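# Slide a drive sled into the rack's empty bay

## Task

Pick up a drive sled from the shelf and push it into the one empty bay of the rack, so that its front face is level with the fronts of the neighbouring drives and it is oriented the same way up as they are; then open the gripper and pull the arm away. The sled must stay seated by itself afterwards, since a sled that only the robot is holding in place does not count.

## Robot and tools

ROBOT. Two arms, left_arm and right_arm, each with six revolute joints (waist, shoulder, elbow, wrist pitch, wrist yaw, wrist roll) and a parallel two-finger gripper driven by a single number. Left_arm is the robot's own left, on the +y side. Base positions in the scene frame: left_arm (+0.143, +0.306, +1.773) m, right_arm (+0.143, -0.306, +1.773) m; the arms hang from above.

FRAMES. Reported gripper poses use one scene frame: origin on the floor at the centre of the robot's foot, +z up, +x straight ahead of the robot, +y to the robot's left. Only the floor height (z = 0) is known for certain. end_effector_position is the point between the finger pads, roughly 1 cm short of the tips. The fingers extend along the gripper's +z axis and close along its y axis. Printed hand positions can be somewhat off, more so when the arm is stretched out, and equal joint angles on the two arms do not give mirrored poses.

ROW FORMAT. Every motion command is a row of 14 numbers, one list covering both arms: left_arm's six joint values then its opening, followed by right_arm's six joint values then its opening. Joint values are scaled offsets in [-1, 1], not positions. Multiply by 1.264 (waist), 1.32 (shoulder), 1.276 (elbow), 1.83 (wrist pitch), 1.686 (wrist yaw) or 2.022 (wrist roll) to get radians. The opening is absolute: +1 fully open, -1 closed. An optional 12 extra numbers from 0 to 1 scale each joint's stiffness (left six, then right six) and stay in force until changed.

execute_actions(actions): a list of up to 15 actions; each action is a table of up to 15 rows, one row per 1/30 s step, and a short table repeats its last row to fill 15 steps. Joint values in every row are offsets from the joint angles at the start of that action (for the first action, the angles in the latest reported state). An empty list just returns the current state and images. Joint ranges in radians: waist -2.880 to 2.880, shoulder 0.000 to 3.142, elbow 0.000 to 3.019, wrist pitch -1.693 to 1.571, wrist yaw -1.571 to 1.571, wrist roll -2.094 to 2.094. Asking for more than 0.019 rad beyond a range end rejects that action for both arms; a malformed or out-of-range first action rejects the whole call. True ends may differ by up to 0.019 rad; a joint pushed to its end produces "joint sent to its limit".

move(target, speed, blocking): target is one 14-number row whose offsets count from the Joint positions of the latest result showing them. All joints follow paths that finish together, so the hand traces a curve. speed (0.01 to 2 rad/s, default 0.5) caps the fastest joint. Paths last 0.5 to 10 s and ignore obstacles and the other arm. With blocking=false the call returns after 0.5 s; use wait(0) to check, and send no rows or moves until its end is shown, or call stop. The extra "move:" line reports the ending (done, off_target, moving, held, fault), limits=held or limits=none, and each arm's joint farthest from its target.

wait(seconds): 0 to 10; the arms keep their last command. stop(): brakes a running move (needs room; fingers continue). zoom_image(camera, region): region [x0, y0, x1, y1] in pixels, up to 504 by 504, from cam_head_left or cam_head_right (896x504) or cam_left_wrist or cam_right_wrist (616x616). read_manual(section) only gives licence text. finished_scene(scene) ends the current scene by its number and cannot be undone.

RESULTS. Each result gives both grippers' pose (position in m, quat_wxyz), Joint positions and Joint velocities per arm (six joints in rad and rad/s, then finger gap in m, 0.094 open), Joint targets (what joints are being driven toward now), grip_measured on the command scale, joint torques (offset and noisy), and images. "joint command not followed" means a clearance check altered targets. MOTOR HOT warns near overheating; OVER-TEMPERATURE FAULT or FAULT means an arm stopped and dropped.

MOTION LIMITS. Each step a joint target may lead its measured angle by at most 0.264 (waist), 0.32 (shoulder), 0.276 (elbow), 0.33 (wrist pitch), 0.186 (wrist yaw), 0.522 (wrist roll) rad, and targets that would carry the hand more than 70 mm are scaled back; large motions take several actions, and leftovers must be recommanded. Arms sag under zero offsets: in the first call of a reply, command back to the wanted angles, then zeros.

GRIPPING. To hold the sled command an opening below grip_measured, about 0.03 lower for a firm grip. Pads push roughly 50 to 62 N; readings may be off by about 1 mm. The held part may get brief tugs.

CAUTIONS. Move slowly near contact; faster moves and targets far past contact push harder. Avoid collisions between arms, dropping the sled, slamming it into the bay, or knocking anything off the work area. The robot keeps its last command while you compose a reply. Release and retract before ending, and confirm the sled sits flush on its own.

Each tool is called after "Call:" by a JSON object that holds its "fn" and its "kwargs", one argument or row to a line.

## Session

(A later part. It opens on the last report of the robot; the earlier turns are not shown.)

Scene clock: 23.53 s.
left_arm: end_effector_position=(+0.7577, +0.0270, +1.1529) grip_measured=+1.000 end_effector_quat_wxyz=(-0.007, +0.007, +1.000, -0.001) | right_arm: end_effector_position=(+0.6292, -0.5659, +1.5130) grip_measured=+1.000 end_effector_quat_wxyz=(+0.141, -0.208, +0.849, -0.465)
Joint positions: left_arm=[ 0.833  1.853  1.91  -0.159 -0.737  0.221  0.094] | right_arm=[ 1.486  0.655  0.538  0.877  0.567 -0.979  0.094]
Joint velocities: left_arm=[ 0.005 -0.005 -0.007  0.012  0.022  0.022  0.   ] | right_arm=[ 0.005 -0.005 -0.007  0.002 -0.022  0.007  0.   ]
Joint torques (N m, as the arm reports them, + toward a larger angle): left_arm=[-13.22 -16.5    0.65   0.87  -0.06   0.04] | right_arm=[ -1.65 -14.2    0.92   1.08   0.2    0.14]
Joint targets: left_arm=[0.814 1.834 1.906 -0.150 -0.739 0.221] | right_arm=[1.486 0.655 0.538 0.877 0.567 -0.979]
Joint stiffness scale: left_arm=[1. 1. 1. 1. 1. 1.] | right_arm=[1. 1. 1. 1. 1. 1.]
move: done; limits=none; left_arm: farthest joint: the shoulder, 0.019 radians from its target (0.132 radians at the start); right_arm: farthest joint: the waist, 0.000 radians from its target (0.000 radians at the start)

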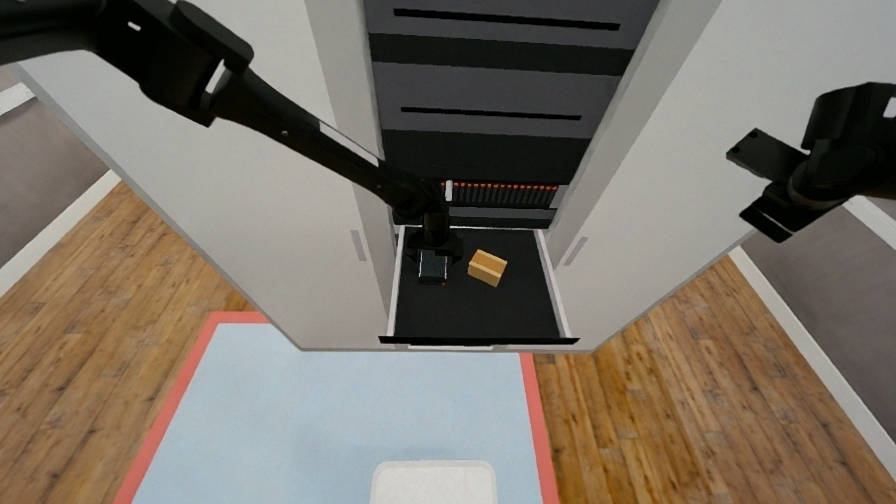

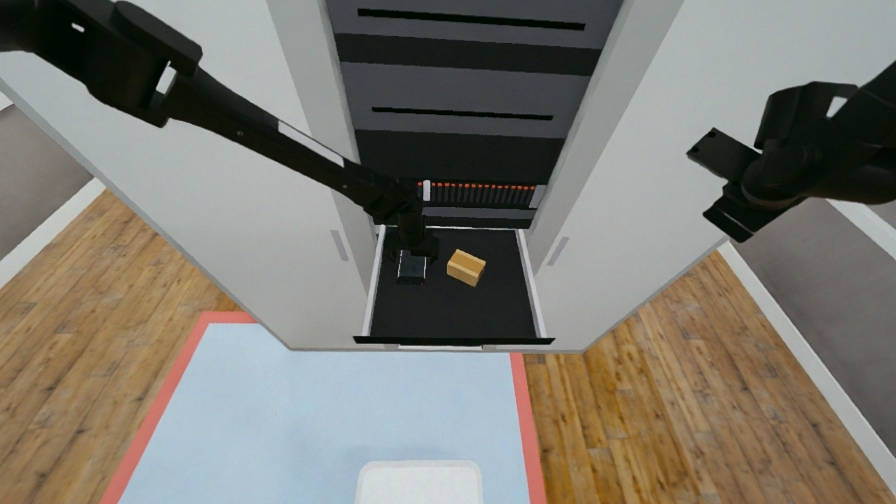

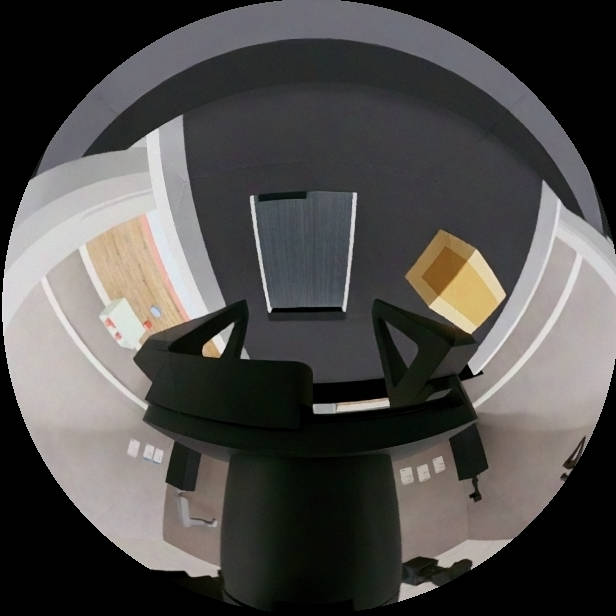

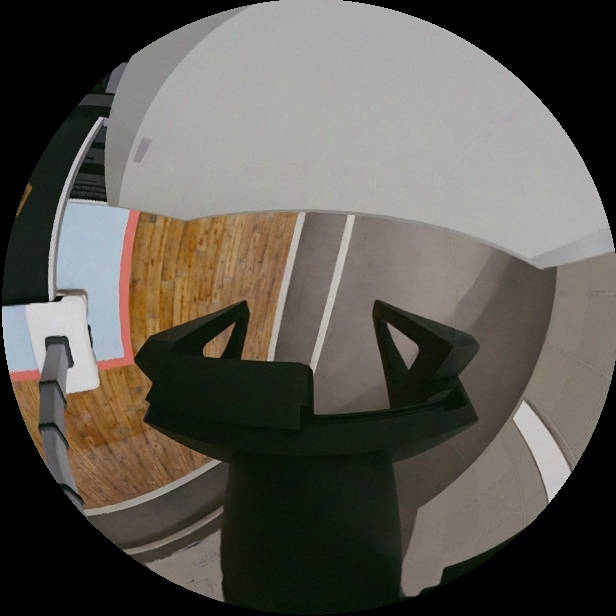

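Call:
{"fn": "move", "kwargs": {
  "target": [0.094,0.18,-0.176,0.785,0.328,0.21,1,0,0,0,0,0,0,1],
  "speed": 0.8
}}

Call:
{"fn": "move", "kwargs": {
  "target": [0.04,0.096,0.148,-0.046,0.016,-0.02,1,0,0,0,0,0,0,1],
  "speed": 0.12
}}

Scene clock: 31.37 s.
left_arm: end_effector_position=(+0.7504, +0.0287, +1.1576) grip_measured=+1.000 end_effector_quat_wxyz=(+0.462, -0.004, +0.887, -0.003) | right_arm: end_effector_position=(+0.6292, -0.5659, +1.5130) grip_measured=+1.000 end_effector_quat_wxyz=(+0.141, -0.208, +0.849, -0.465)
Joint positions: left_arm=[ 0.94   2.079  1.692  1.257 -0.186  0.631  0.094] | right_arm=[ 1.486  0.655  0.538  0.877  0.567 -0.979  0.094]
Joint velocities: left_arm=[-0.024 -0.015  0.012 -0.017 -0.007 -0.022  0.   ] | right_arm=[-0.005 -0.005 -0.012 -0.012 -0.022  0.022  0.   ]
Joint torques (N m, as the arm reports them, + toward a larger angle): left_arm=[-10.17 -10.85  -1.82   2.51   0.45   0.17] | right_arm=[ -1.39 -14.26   0.99   1.1    0.22   0.17]
Joint targets: left_arm=[0.952 2.091 1.686 1.277 -0.184 0.646] | right_arm=[1.486 0.655 0.538 0.877 0.567 -0.979]
Joint stiffness scale: left_arm=[1. 1. 1. 1. 1. 1.] | right_arm=[1. 1. 1. 1. 1. 1.]
move: off_target (left_arm); limits=none; left_arm: farthest joint: the wrist pitch, 0.021 radians from its target (1.437 radians at the start); right_arm: farthest joint: the waist, 0.000 radians from its target (0.000 radians at the start)

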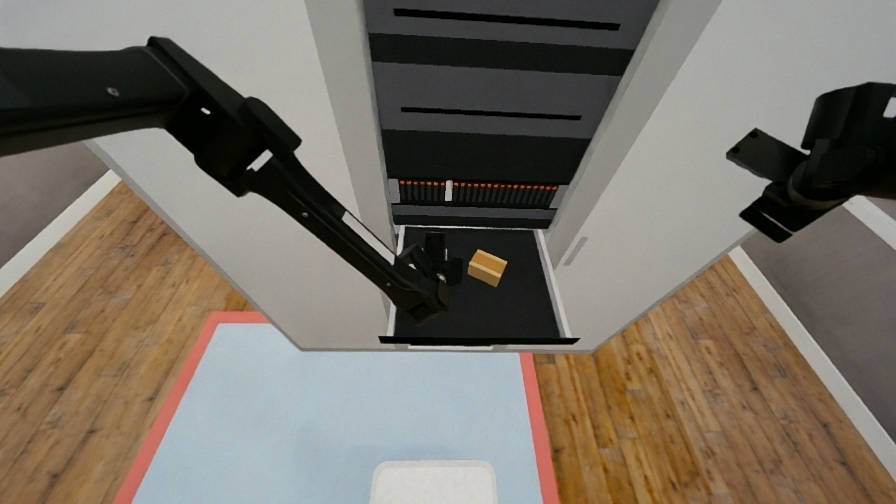

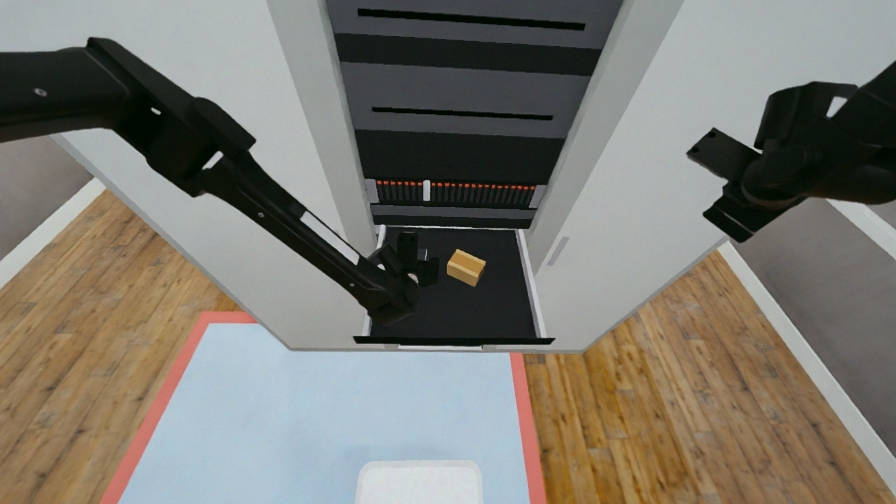

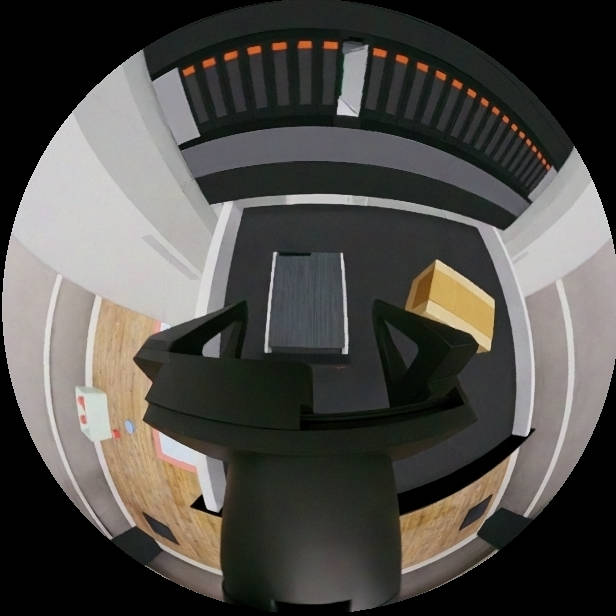

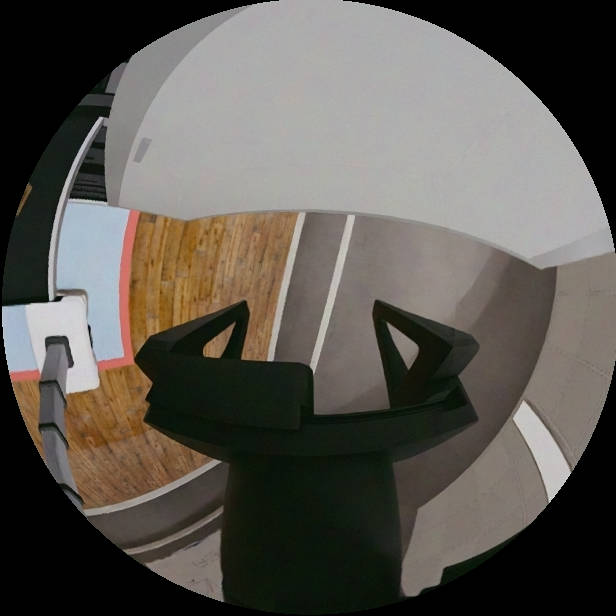

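Scene clock: 33.27 s.
left_arm: end_effector_position=(+0.7546, +0.0267, +1.1115) grip_measured=+1.000 end_effector_quat_wxyz=(+0.465, -0.004, +0.885, -0.002) | right_arm: end_effector_position=(+0.6292, -0.5659, +1.5130) grip_measured=+1.000 end_effector_quat_wxyz=(+0.141, -0.208, +0.849, -0.465)
Joint positions: left_arm=[ 0.976  2.186  1.876  1.183 -0.16   0.606  0.094] | right_arm=[ 1.486  0.655  0.538  0.877  0.567 -0.979  0.094]
Joint velocities: left_arm=[-0.005 -0.005 -0.017  0.002 -0.051 -0.037  0.   ] | right_arm=[-0.005 -0.015 -0.012 -0.007 -0.066 -0.022  0.   ]
Joint torques (N m, as the arm reports them, + toward a larger angle): left_arm=[-9.92 -9.72  0.04  1.32  0.37 -0.13] | right_arm=[ -1.58 -14.32   0.95   1.15   0.2    0.16]
Joint targets: left_arm=[0.991 2.205 1.881 1.173 -0.159 0.591] | right_arm=[1.486 0.655 0.538 0.877 0.567 -0.979]
Joint stiffness scale: left_arm=[1. 1. 1. 1. 1. 1.] | right_arm=[1. 1. 1. 1. 1. 1.]
move: done; limits=none; left_arm: farthest joint: the shoulder, 0.019 radians from its target (0.127 radians at the start); right_arm: farthest joint: the waist, 0.000 radians from its target (0.000 radians at the start)

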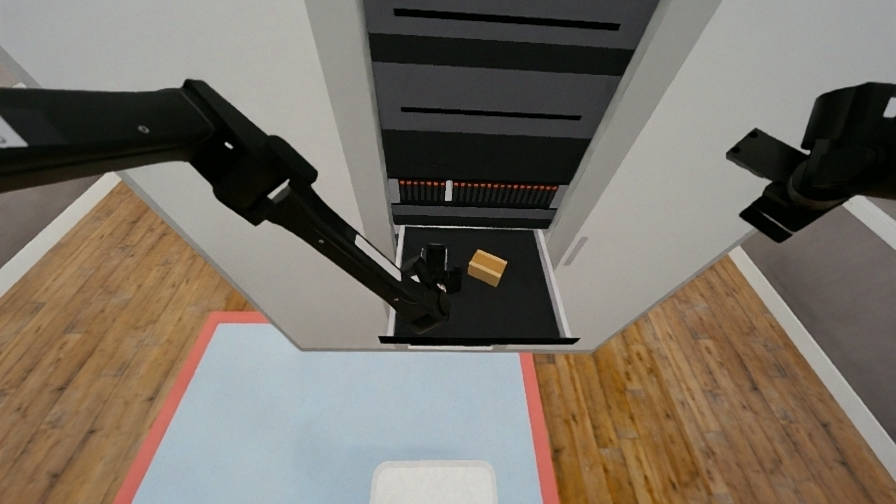

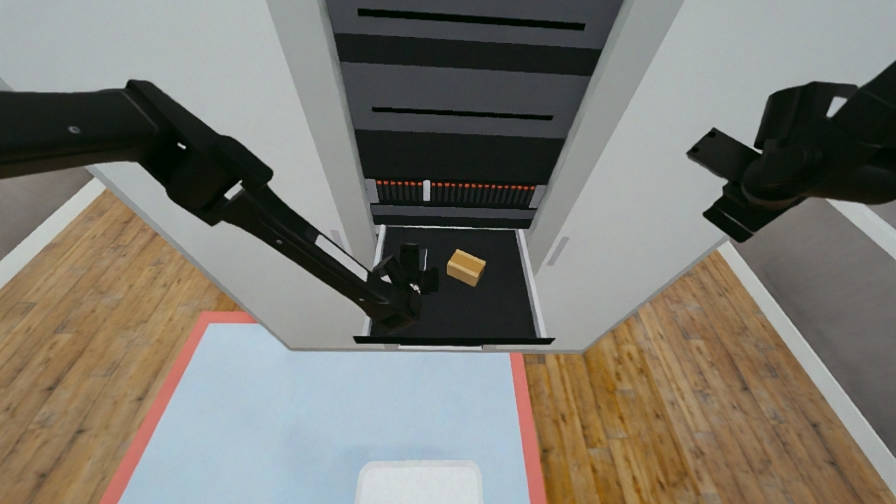

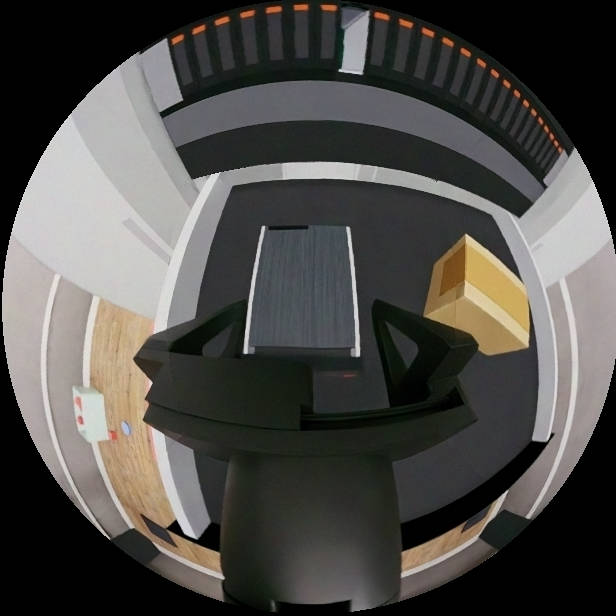

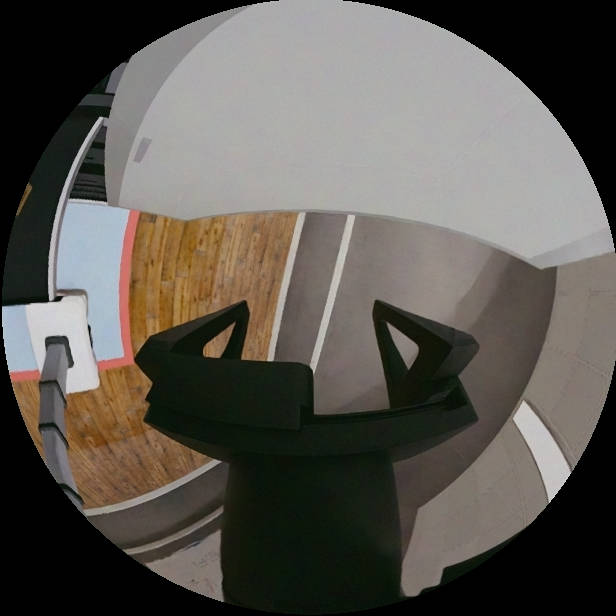

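Call:
{"fn": "move", "kwargs": {
  "target": [0.021,0.012,0,0,0,0,1,0,0,0,0,0,0,1],
  "speed": 0.05
}}

Call:
{"fn": "move", "kwargs": {
  "target": [0,0,0,0,0,0,0.5,0,0,0,0,0,0,1]
}}

Call:
{"fn": "move", "kwargs": {
  "target": [0,-0.2,-0.225,0.065,0,0,0.5,0,0,0,0,0,0,1],
  "speed": 0.3
}}

Call:
{"fn": "move", "kwargs": {
  "target": [0.012,-0.045,0,0.01,0.498,-0.703,0.5,0,0,0,0,0,0,1],
  "speed": 0.7
}}

Scene clock: 39.87 s.
left_arm: end_effector_position=(+0.7545, +0.0269, +1.1114) grip_measured=+1.000 end_effector_quat_wxyz=(+0.465, -0.004, +0.885, -0.002) | right_arm: end_effector_position=(+0.6292, -0.5659, +1.5130) grip_measured=+1.000 end_effector_quat_wxyz=(+0.141, -0.208, +0.849, -0.465)
Joint positions: left_arm=[ 0.977  2.186  1.876  1.183 -0.159  0.606  0.094] | right_arm=[ 1.486  0.655  0.538  0.877  0.567 -0.979  0.094]
Joint velocities: left_arm=[-0.005 -0.005 -0.007  0.007  0.022 -0.037  0.   ] | right_arm=[-0.015 -0.005  0.002 -0.007  0.007  0.081  0.   ]
Joint torques (N m, as the arm reports them, + toward a larger angle): left_arm=[ -9.05 -10.    -0.47   1.72   0.31   0.04] | right_arm=[ -1.66 -14.37   0.96   1.06   0.21   0.15]
Joint targets: left_arm=[1.003 2.202 1.876 1.183 -0.160 0.606] | right_arm=[1.486 0.655 0.538 0.877 0.567 -0.979]
Joint stiffness scale: left_arm=[1. 1. 1. 1. 1. 1.] | right_arm=[1. 1. 1. 1. 1. 1.]
move: off_target (left_arm); limits=none; left_arm: farthest joint: the waist, 0.026 radians from its target (0.026 radians at the start); right_arm: farthest joint: the waist, 0.000 radians from its target (0.000 radians at the start)

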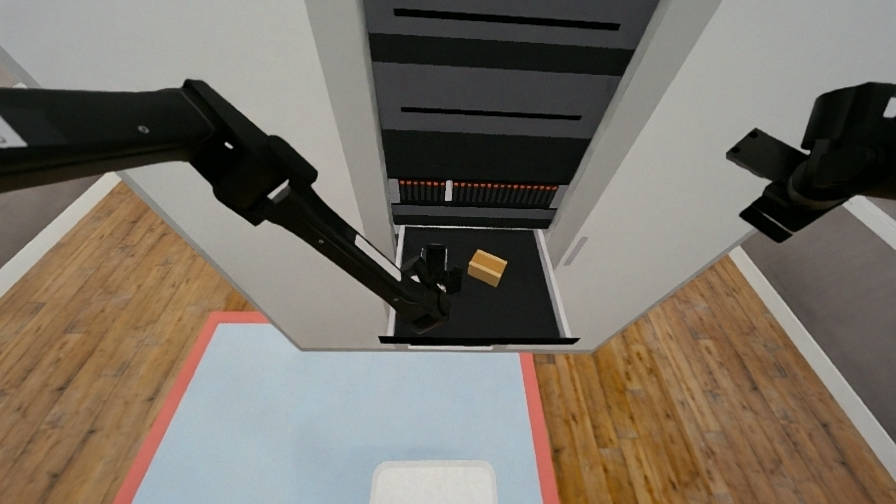

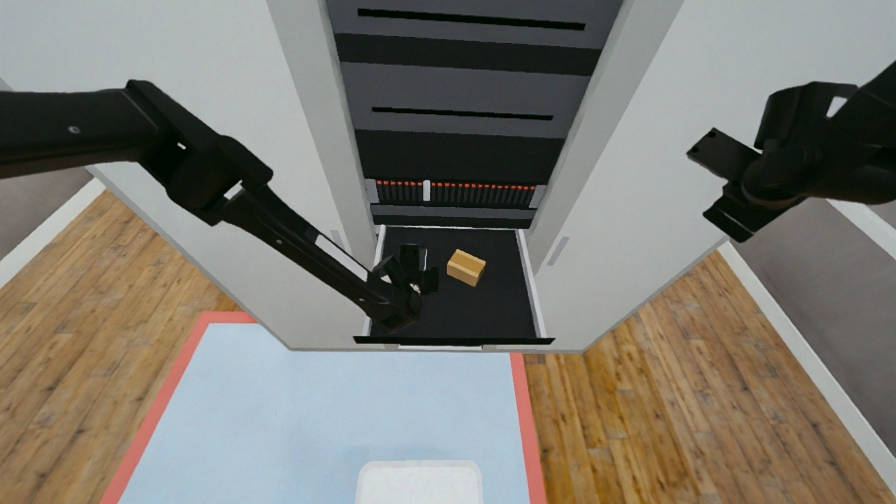

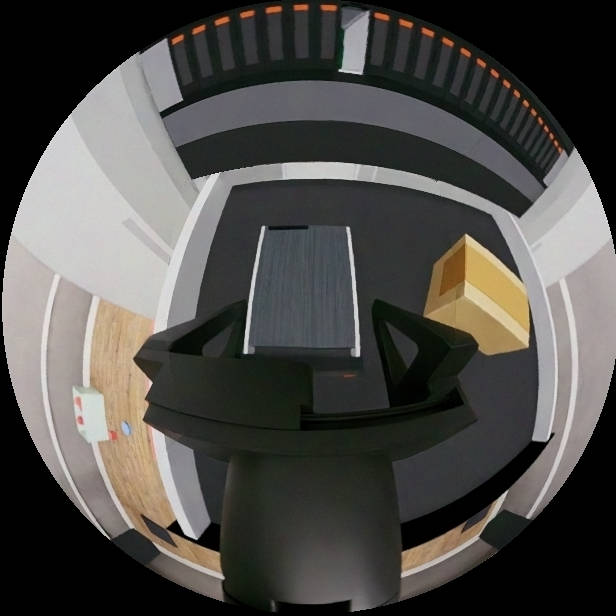

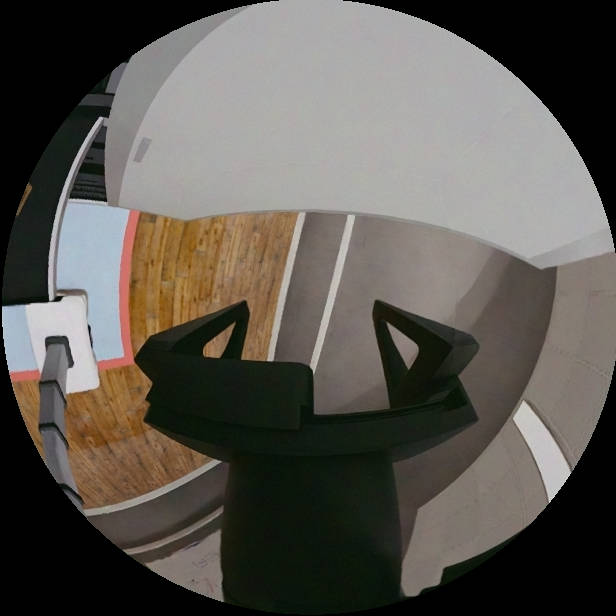

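Scene clock: 40.37 s.
left_arm: end_effector_position=(+0.7546, +0.0268, +1.1114) grip_measured=+0.572 end_effector_quat_wxyz=(+0.466, -0.004, +0.885, -0.002) | right_arm: end_effector_position=(+0.6292, -0.5659, +1.5130) grip_measured=+1.000 end_effector_quat_wxyz=(+0.141, -0.208, +0.849, -0.465)
Joint positions: left_arm=[ 0.977  2.186  1.876  1.183 -0.159  0.606  0.074] | right_arm=[ 1.486  0.655  0.538  0.877  0.567 -0.979  0.094]
Joint velocities: left_arm=[-0.015 -0.005 -0.007 -0.002 -0.007  0.007  0.   ] | right_arm=[-0.005 -0.005 -0.007 -0.002  0.007 -0.081  0.   ]
Joint torques (N m, as the arm reports them, + toward a larger angle): left_arm=[-11.09 -11.32  -0.46   1.71   0.34   0.04] | right_arm=[ -1.58 -14.17   1.     1.16   0.2    0.16]
Joint targets: left_arm=[0.977 2.186 1.876 1.183 -0.159 0.606] | right_arm=[1.486 0.655 0.538 0.877 0.567 -0.979]
Joint stiffness scale: left_arm=[1. 1. 1. 1. 1. 1.] | right_arm=[1. 1. 1. 1. 1. 1.]
move: done; limits=none; left_arm: farthest joint: the waist, 0.000 radians from its target (0.000 radians at the start); right_arm: farthest joint: the waist, 0.000 radians from its target (0.000 radians at the start)

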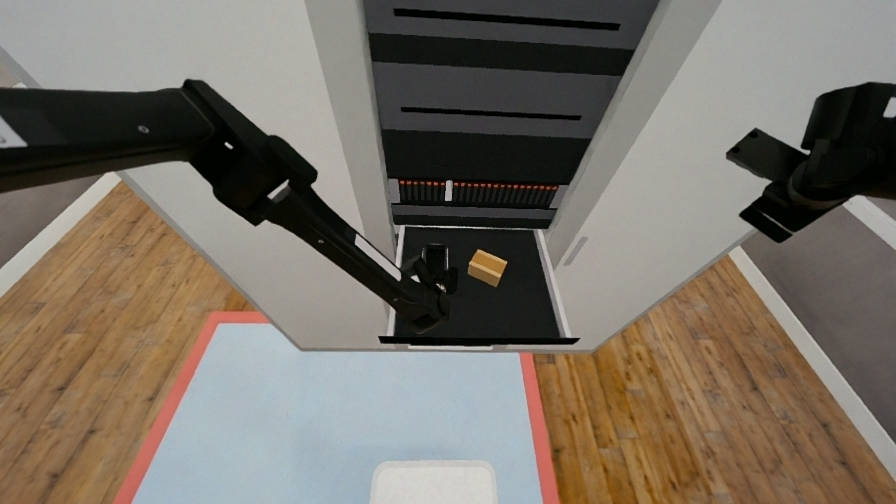

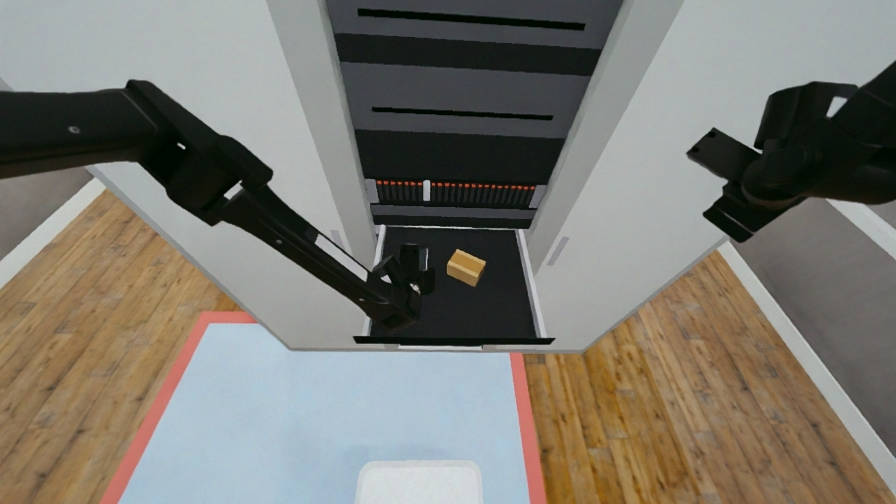

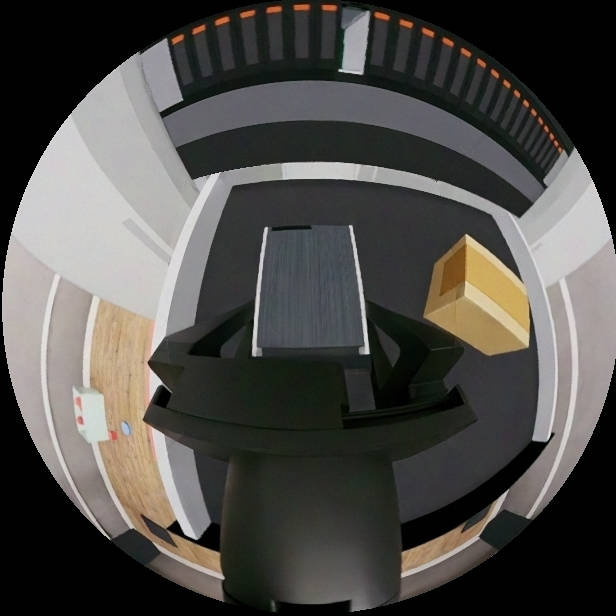

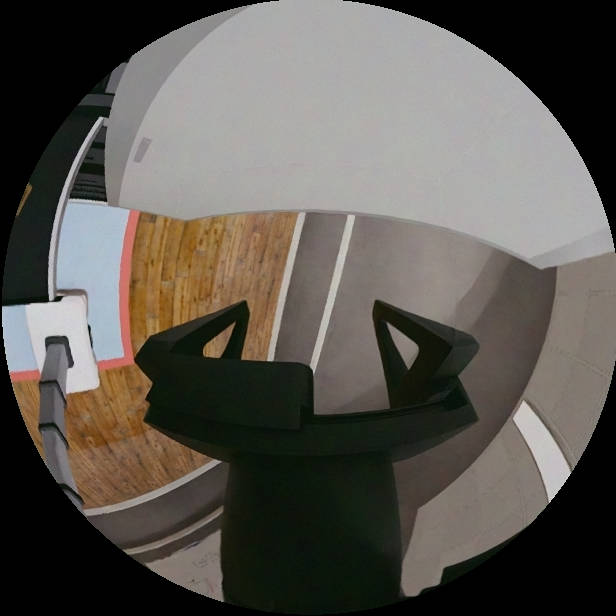

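Scene clock: 41.90 s.
left_arm: end_effector_position=(+0.7872, +0.0875, +1.1877) grip_measured=+0.572 end_effector_quat_wxyz=(+0.486, -0.015, +0.874, +0.010) | right_arm: end_effector_position=(+0.6292, -0.5659, +1.5130) grip_measured=+1.000 end_effector_quat_wxyz=(+0.141, -0.208, +0.849, -0.465)
Joint positions: left_arm=[ 0.977  1.945  1.596  1.279 -0.159  0.606  0.074] | right_arm=[ 1.486  0.655  0.538  0.877  0.567 -0.979  0.094]
Joint velocities: left_arm=[ 0.005 -0.005  0.017 -0.007  0.007 -0.007  0.   ] | right_arm=[ 0.015 -0.005  0.002  0.002 -0.022 -0.066  0.   ]
Joint torques (N m, as the arm reports them, + toward a larger angle): left_arm=[ -9.43 -14.87  -1.35   2.72   0.36   0.04] | right_arm=[ -1.77 -14.45   0.98   1.11   0.21   0.16]
Joint targets: left_arm=[0.977 1.922 1.589 1.302 -0.159 0.606] | right_arm=[1.486 0.655 0.538 0.877 0.567 -0.979]
Joint stiffness scale: left_arm=[1. 1. 1. 1. 1. 1.] | right_arm=[1. 1. 1. 1. 1. 1.]
move: off_target (left_arm); limits=none; left_arm: farthest joint: the shoulder, 0.023 radians from its target (0.264 radians at the start); right_arm: farthest joint: the waist, 0.000 radians from its target (0.000 radians at the start)

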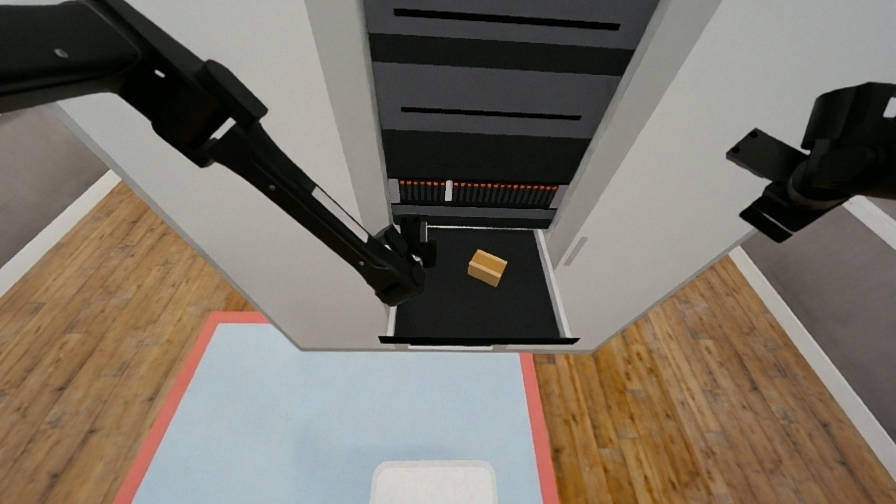

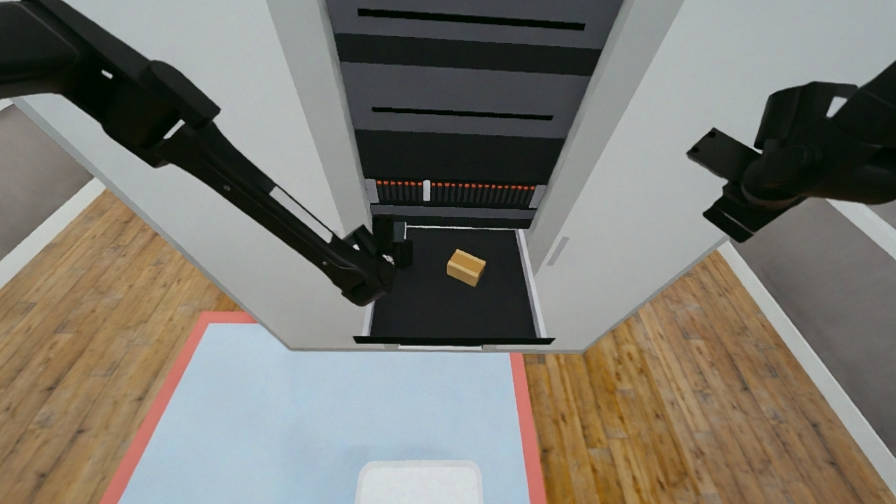

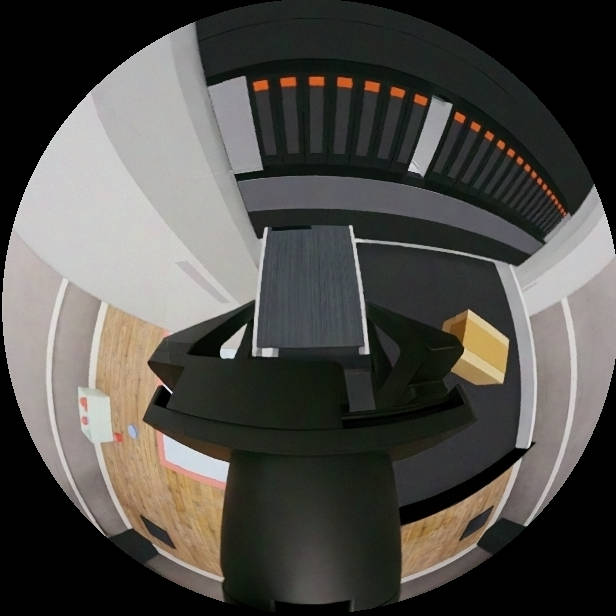

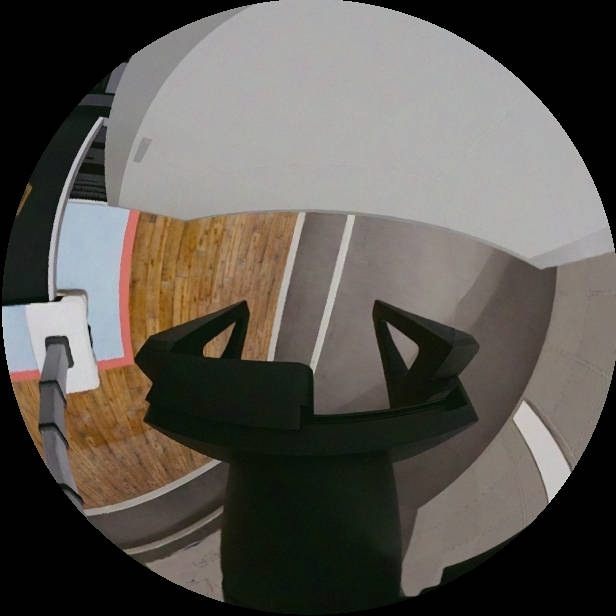

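Scene clock: 44.80 s.
left_arm: end_effector_position=(+0.7961, -0.0060, +1.2833) grip_measured=+0.572 end_effector_quat_wxyz=(+0.327, -0.330, +0.622, -0.630) | right_arm: end_effector_position=(+0.6292, -0.5659, +1.5130) grip_measured=+1.000 end_effector_quat_wxyz=(+0.141, -0.208, +0.849, -0.465)
Joint positions: left_arm=[ 0.982  1.922  1.601  1.273  0.674 -0.802  0.074] | right_arm=[ 1.486  0.655  0.538  0.877  0.567 -0.979  0.094]
Joint velocities: left_arm=[ 0.005 -0.024 -0.007 -0.002 -0.051 -0.007 -0.001] | right_arm=[-0.005 -0.005  0.007  0.007 -0.007 -0.066  0.   ]
Joint torques (N m, as the arm reports them, + toward a larger angle): left_arm=[ -8.79 -16.52  -1.07   2.72   0.72   0.03] | right_arm=[ -1.75 -14.37   0.97   1.05   0.21   0.16]
Joint targets: left_arm=[0.992 1.885 1.596 1.297 0.680 -0.815] | right_arm=[1.486 0.655 0.538 0.877 0.567 -0.979]
Joint stiffness scale: left_arm=[1. 1. 1. 1. 1. 1.] | right_arm=[1. 1. 1. 1. 1. 1.]
move: off_target (left_arm); limits=none; left_arm: farthest joint: the shoulder, 0.036 radians from its target (0.059 radians at the start); right_arm: farthest joint: the waist, 0.000 radians from its target (0.000 radians at the start)

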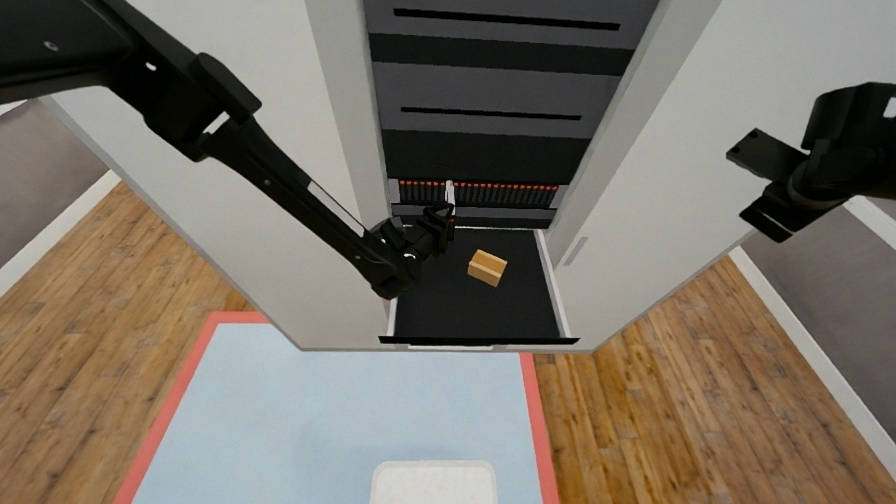

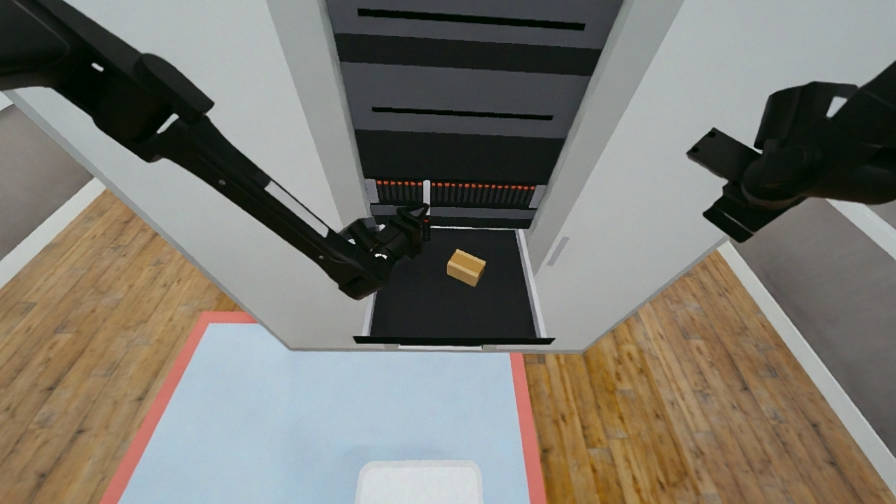

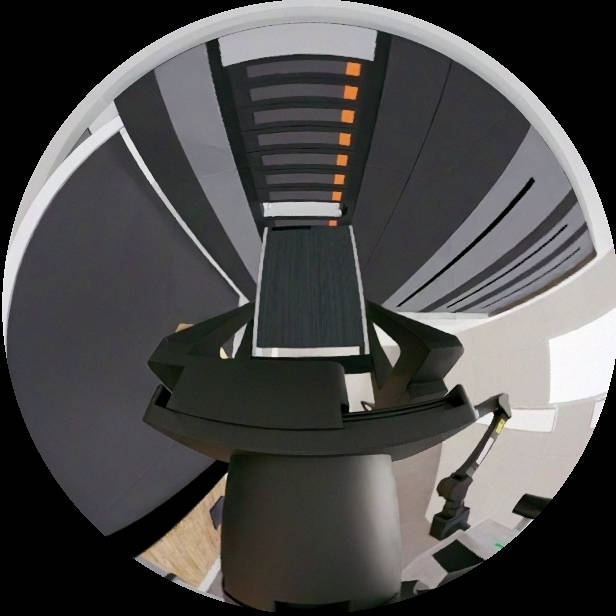

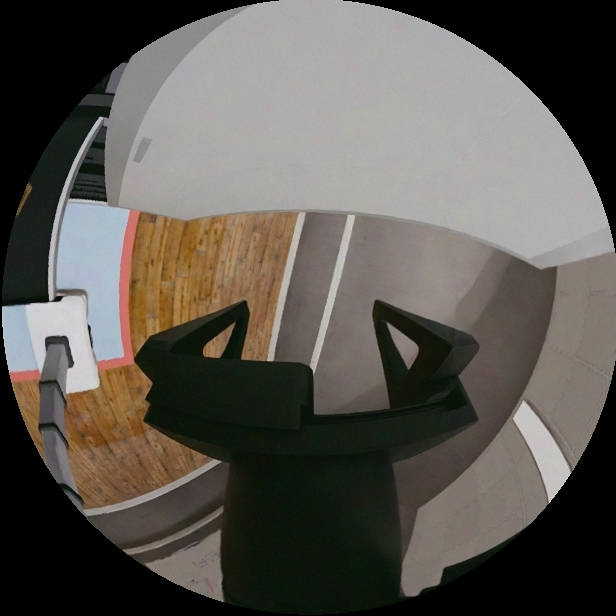

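Call:
{"fn": "move", "kwargs": {
  "target": [0.01,-0.02,0.036,-0.024,0,0,0.5,0,0,0,0,0,0,1],
  "speed": 0.05
}}

Call:
{"fn": "zoom_image", "kwargs": {
  "camera": "cam_head_left",
  "region": [400,160,500,240]
}}

Call:
{"fn": "zoom_image", "kwargs": {
  "camera": "cam_left_wrist",
  "region": [240,170,400,290]
}}

Scene clock: 48.00 s.
left_arm: end_effector_position=(+0.8112, -0.0017, +1.2785) grip_measured=+0.572 end_effector_quat_wxyz=(+0.329, -0.330, +0.623, -0.628) | right_arm: end_effector_position=(+0.6292, -0.5659, +1.5130) grip_measured=+1.000 end_effector_quat_wxyz=(+0.141, -0.208, +0.849, -0.465)
Joint positions: left_arm=[ 0.987  1.922  1.642  1.234  0.672 -0.803  0.074] | right_arm=[ 1.486  0.655  0.538  0.877  0.567 -0.979  0.094]
Joint velocities: left_arm=[ 0.024 -0.005 -0.007 -0.027 -0.022  0.037 -0.001] | right_arm=[ 0.005  0.005 -0.002  0.012 -0.095  0.007  0.   ]
Joint torques (N m, as the arm reports them, + toward a larger angle): left_arm=[ -9.14 -15.96   0.16   1.49   0.54   0.14] | right_arm=[ -1.76 -14.43   0.91   1.09   0.19   0.16]
Joint targets: left_arm=[0.995 1.895 1.647 1.229 0.674 -0.802] | right_arm=[1.486 0.655 0.538 0.877 0.567 -0.979]
Joint stiffness scale: left_arm=[1. 1. 1. 1. 1. 1.] | right_arm=[1. 1. 1. 1. 1. 1.]
move: off_target (left_arm); limits=none; left_arm: farthest joint: the shoulder, 0.026 radians from its target (0.026 radians at the start); right_arm: farthest joint: the waist, 0.000 radians from its target (0.000 radians at the start)

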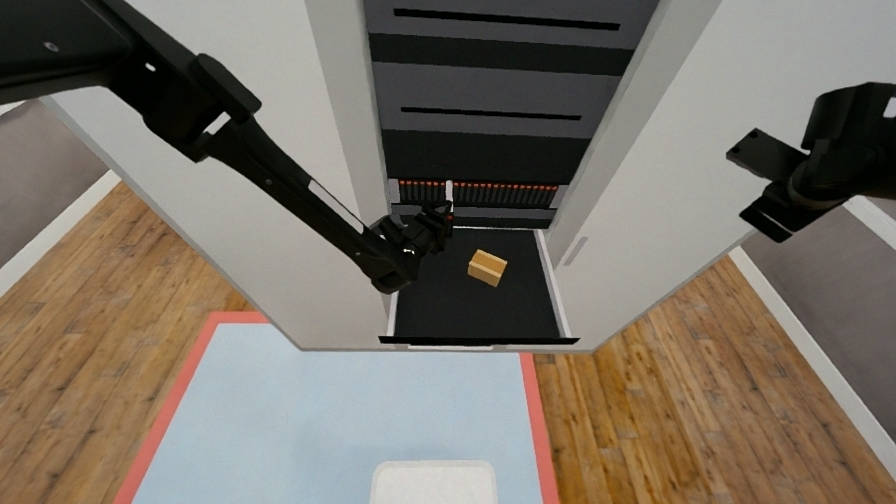

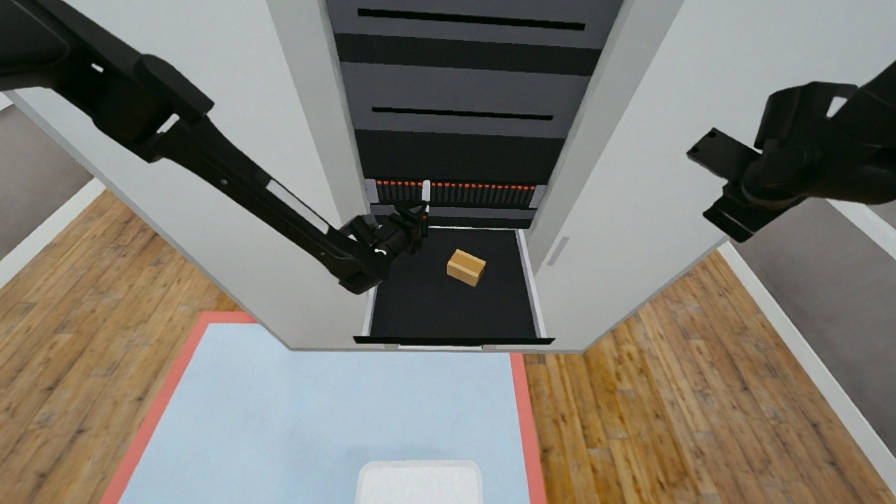

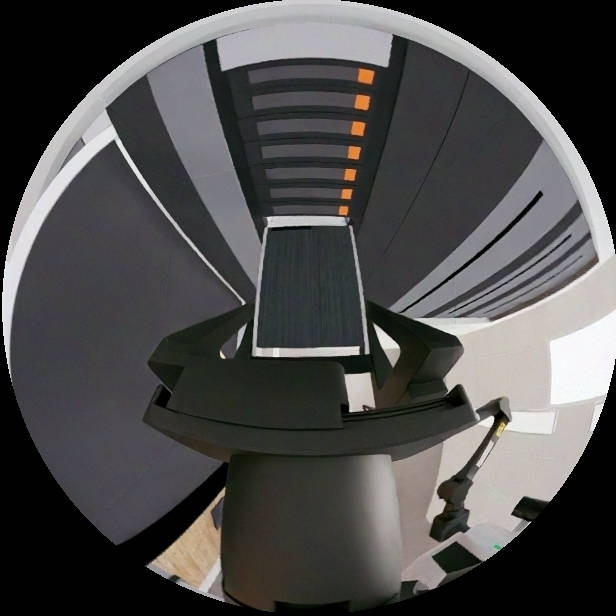

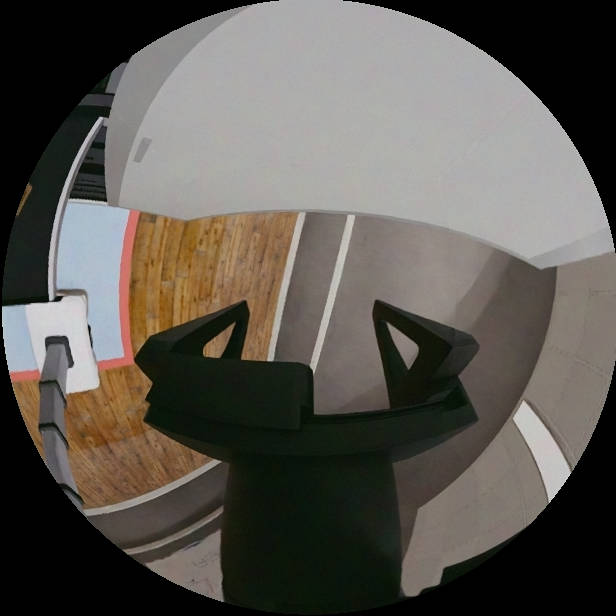

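Region (400, 160, 500, 240) of cam_head_left's 896x504 image, scaled by 5.040, with more detail than that image has; it fills the top 403 rows of this view, and the rest is white.

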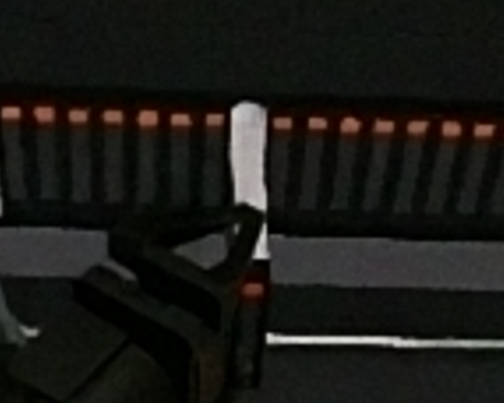

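Region (240, 170, 400, 290) of cam_left_wrist's 616x616 image, scaled by 3.150, with more detail than that image has; it fills the top 378 rows of this view, and the rest is white.

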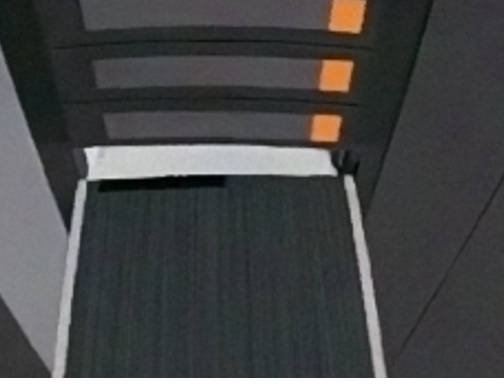

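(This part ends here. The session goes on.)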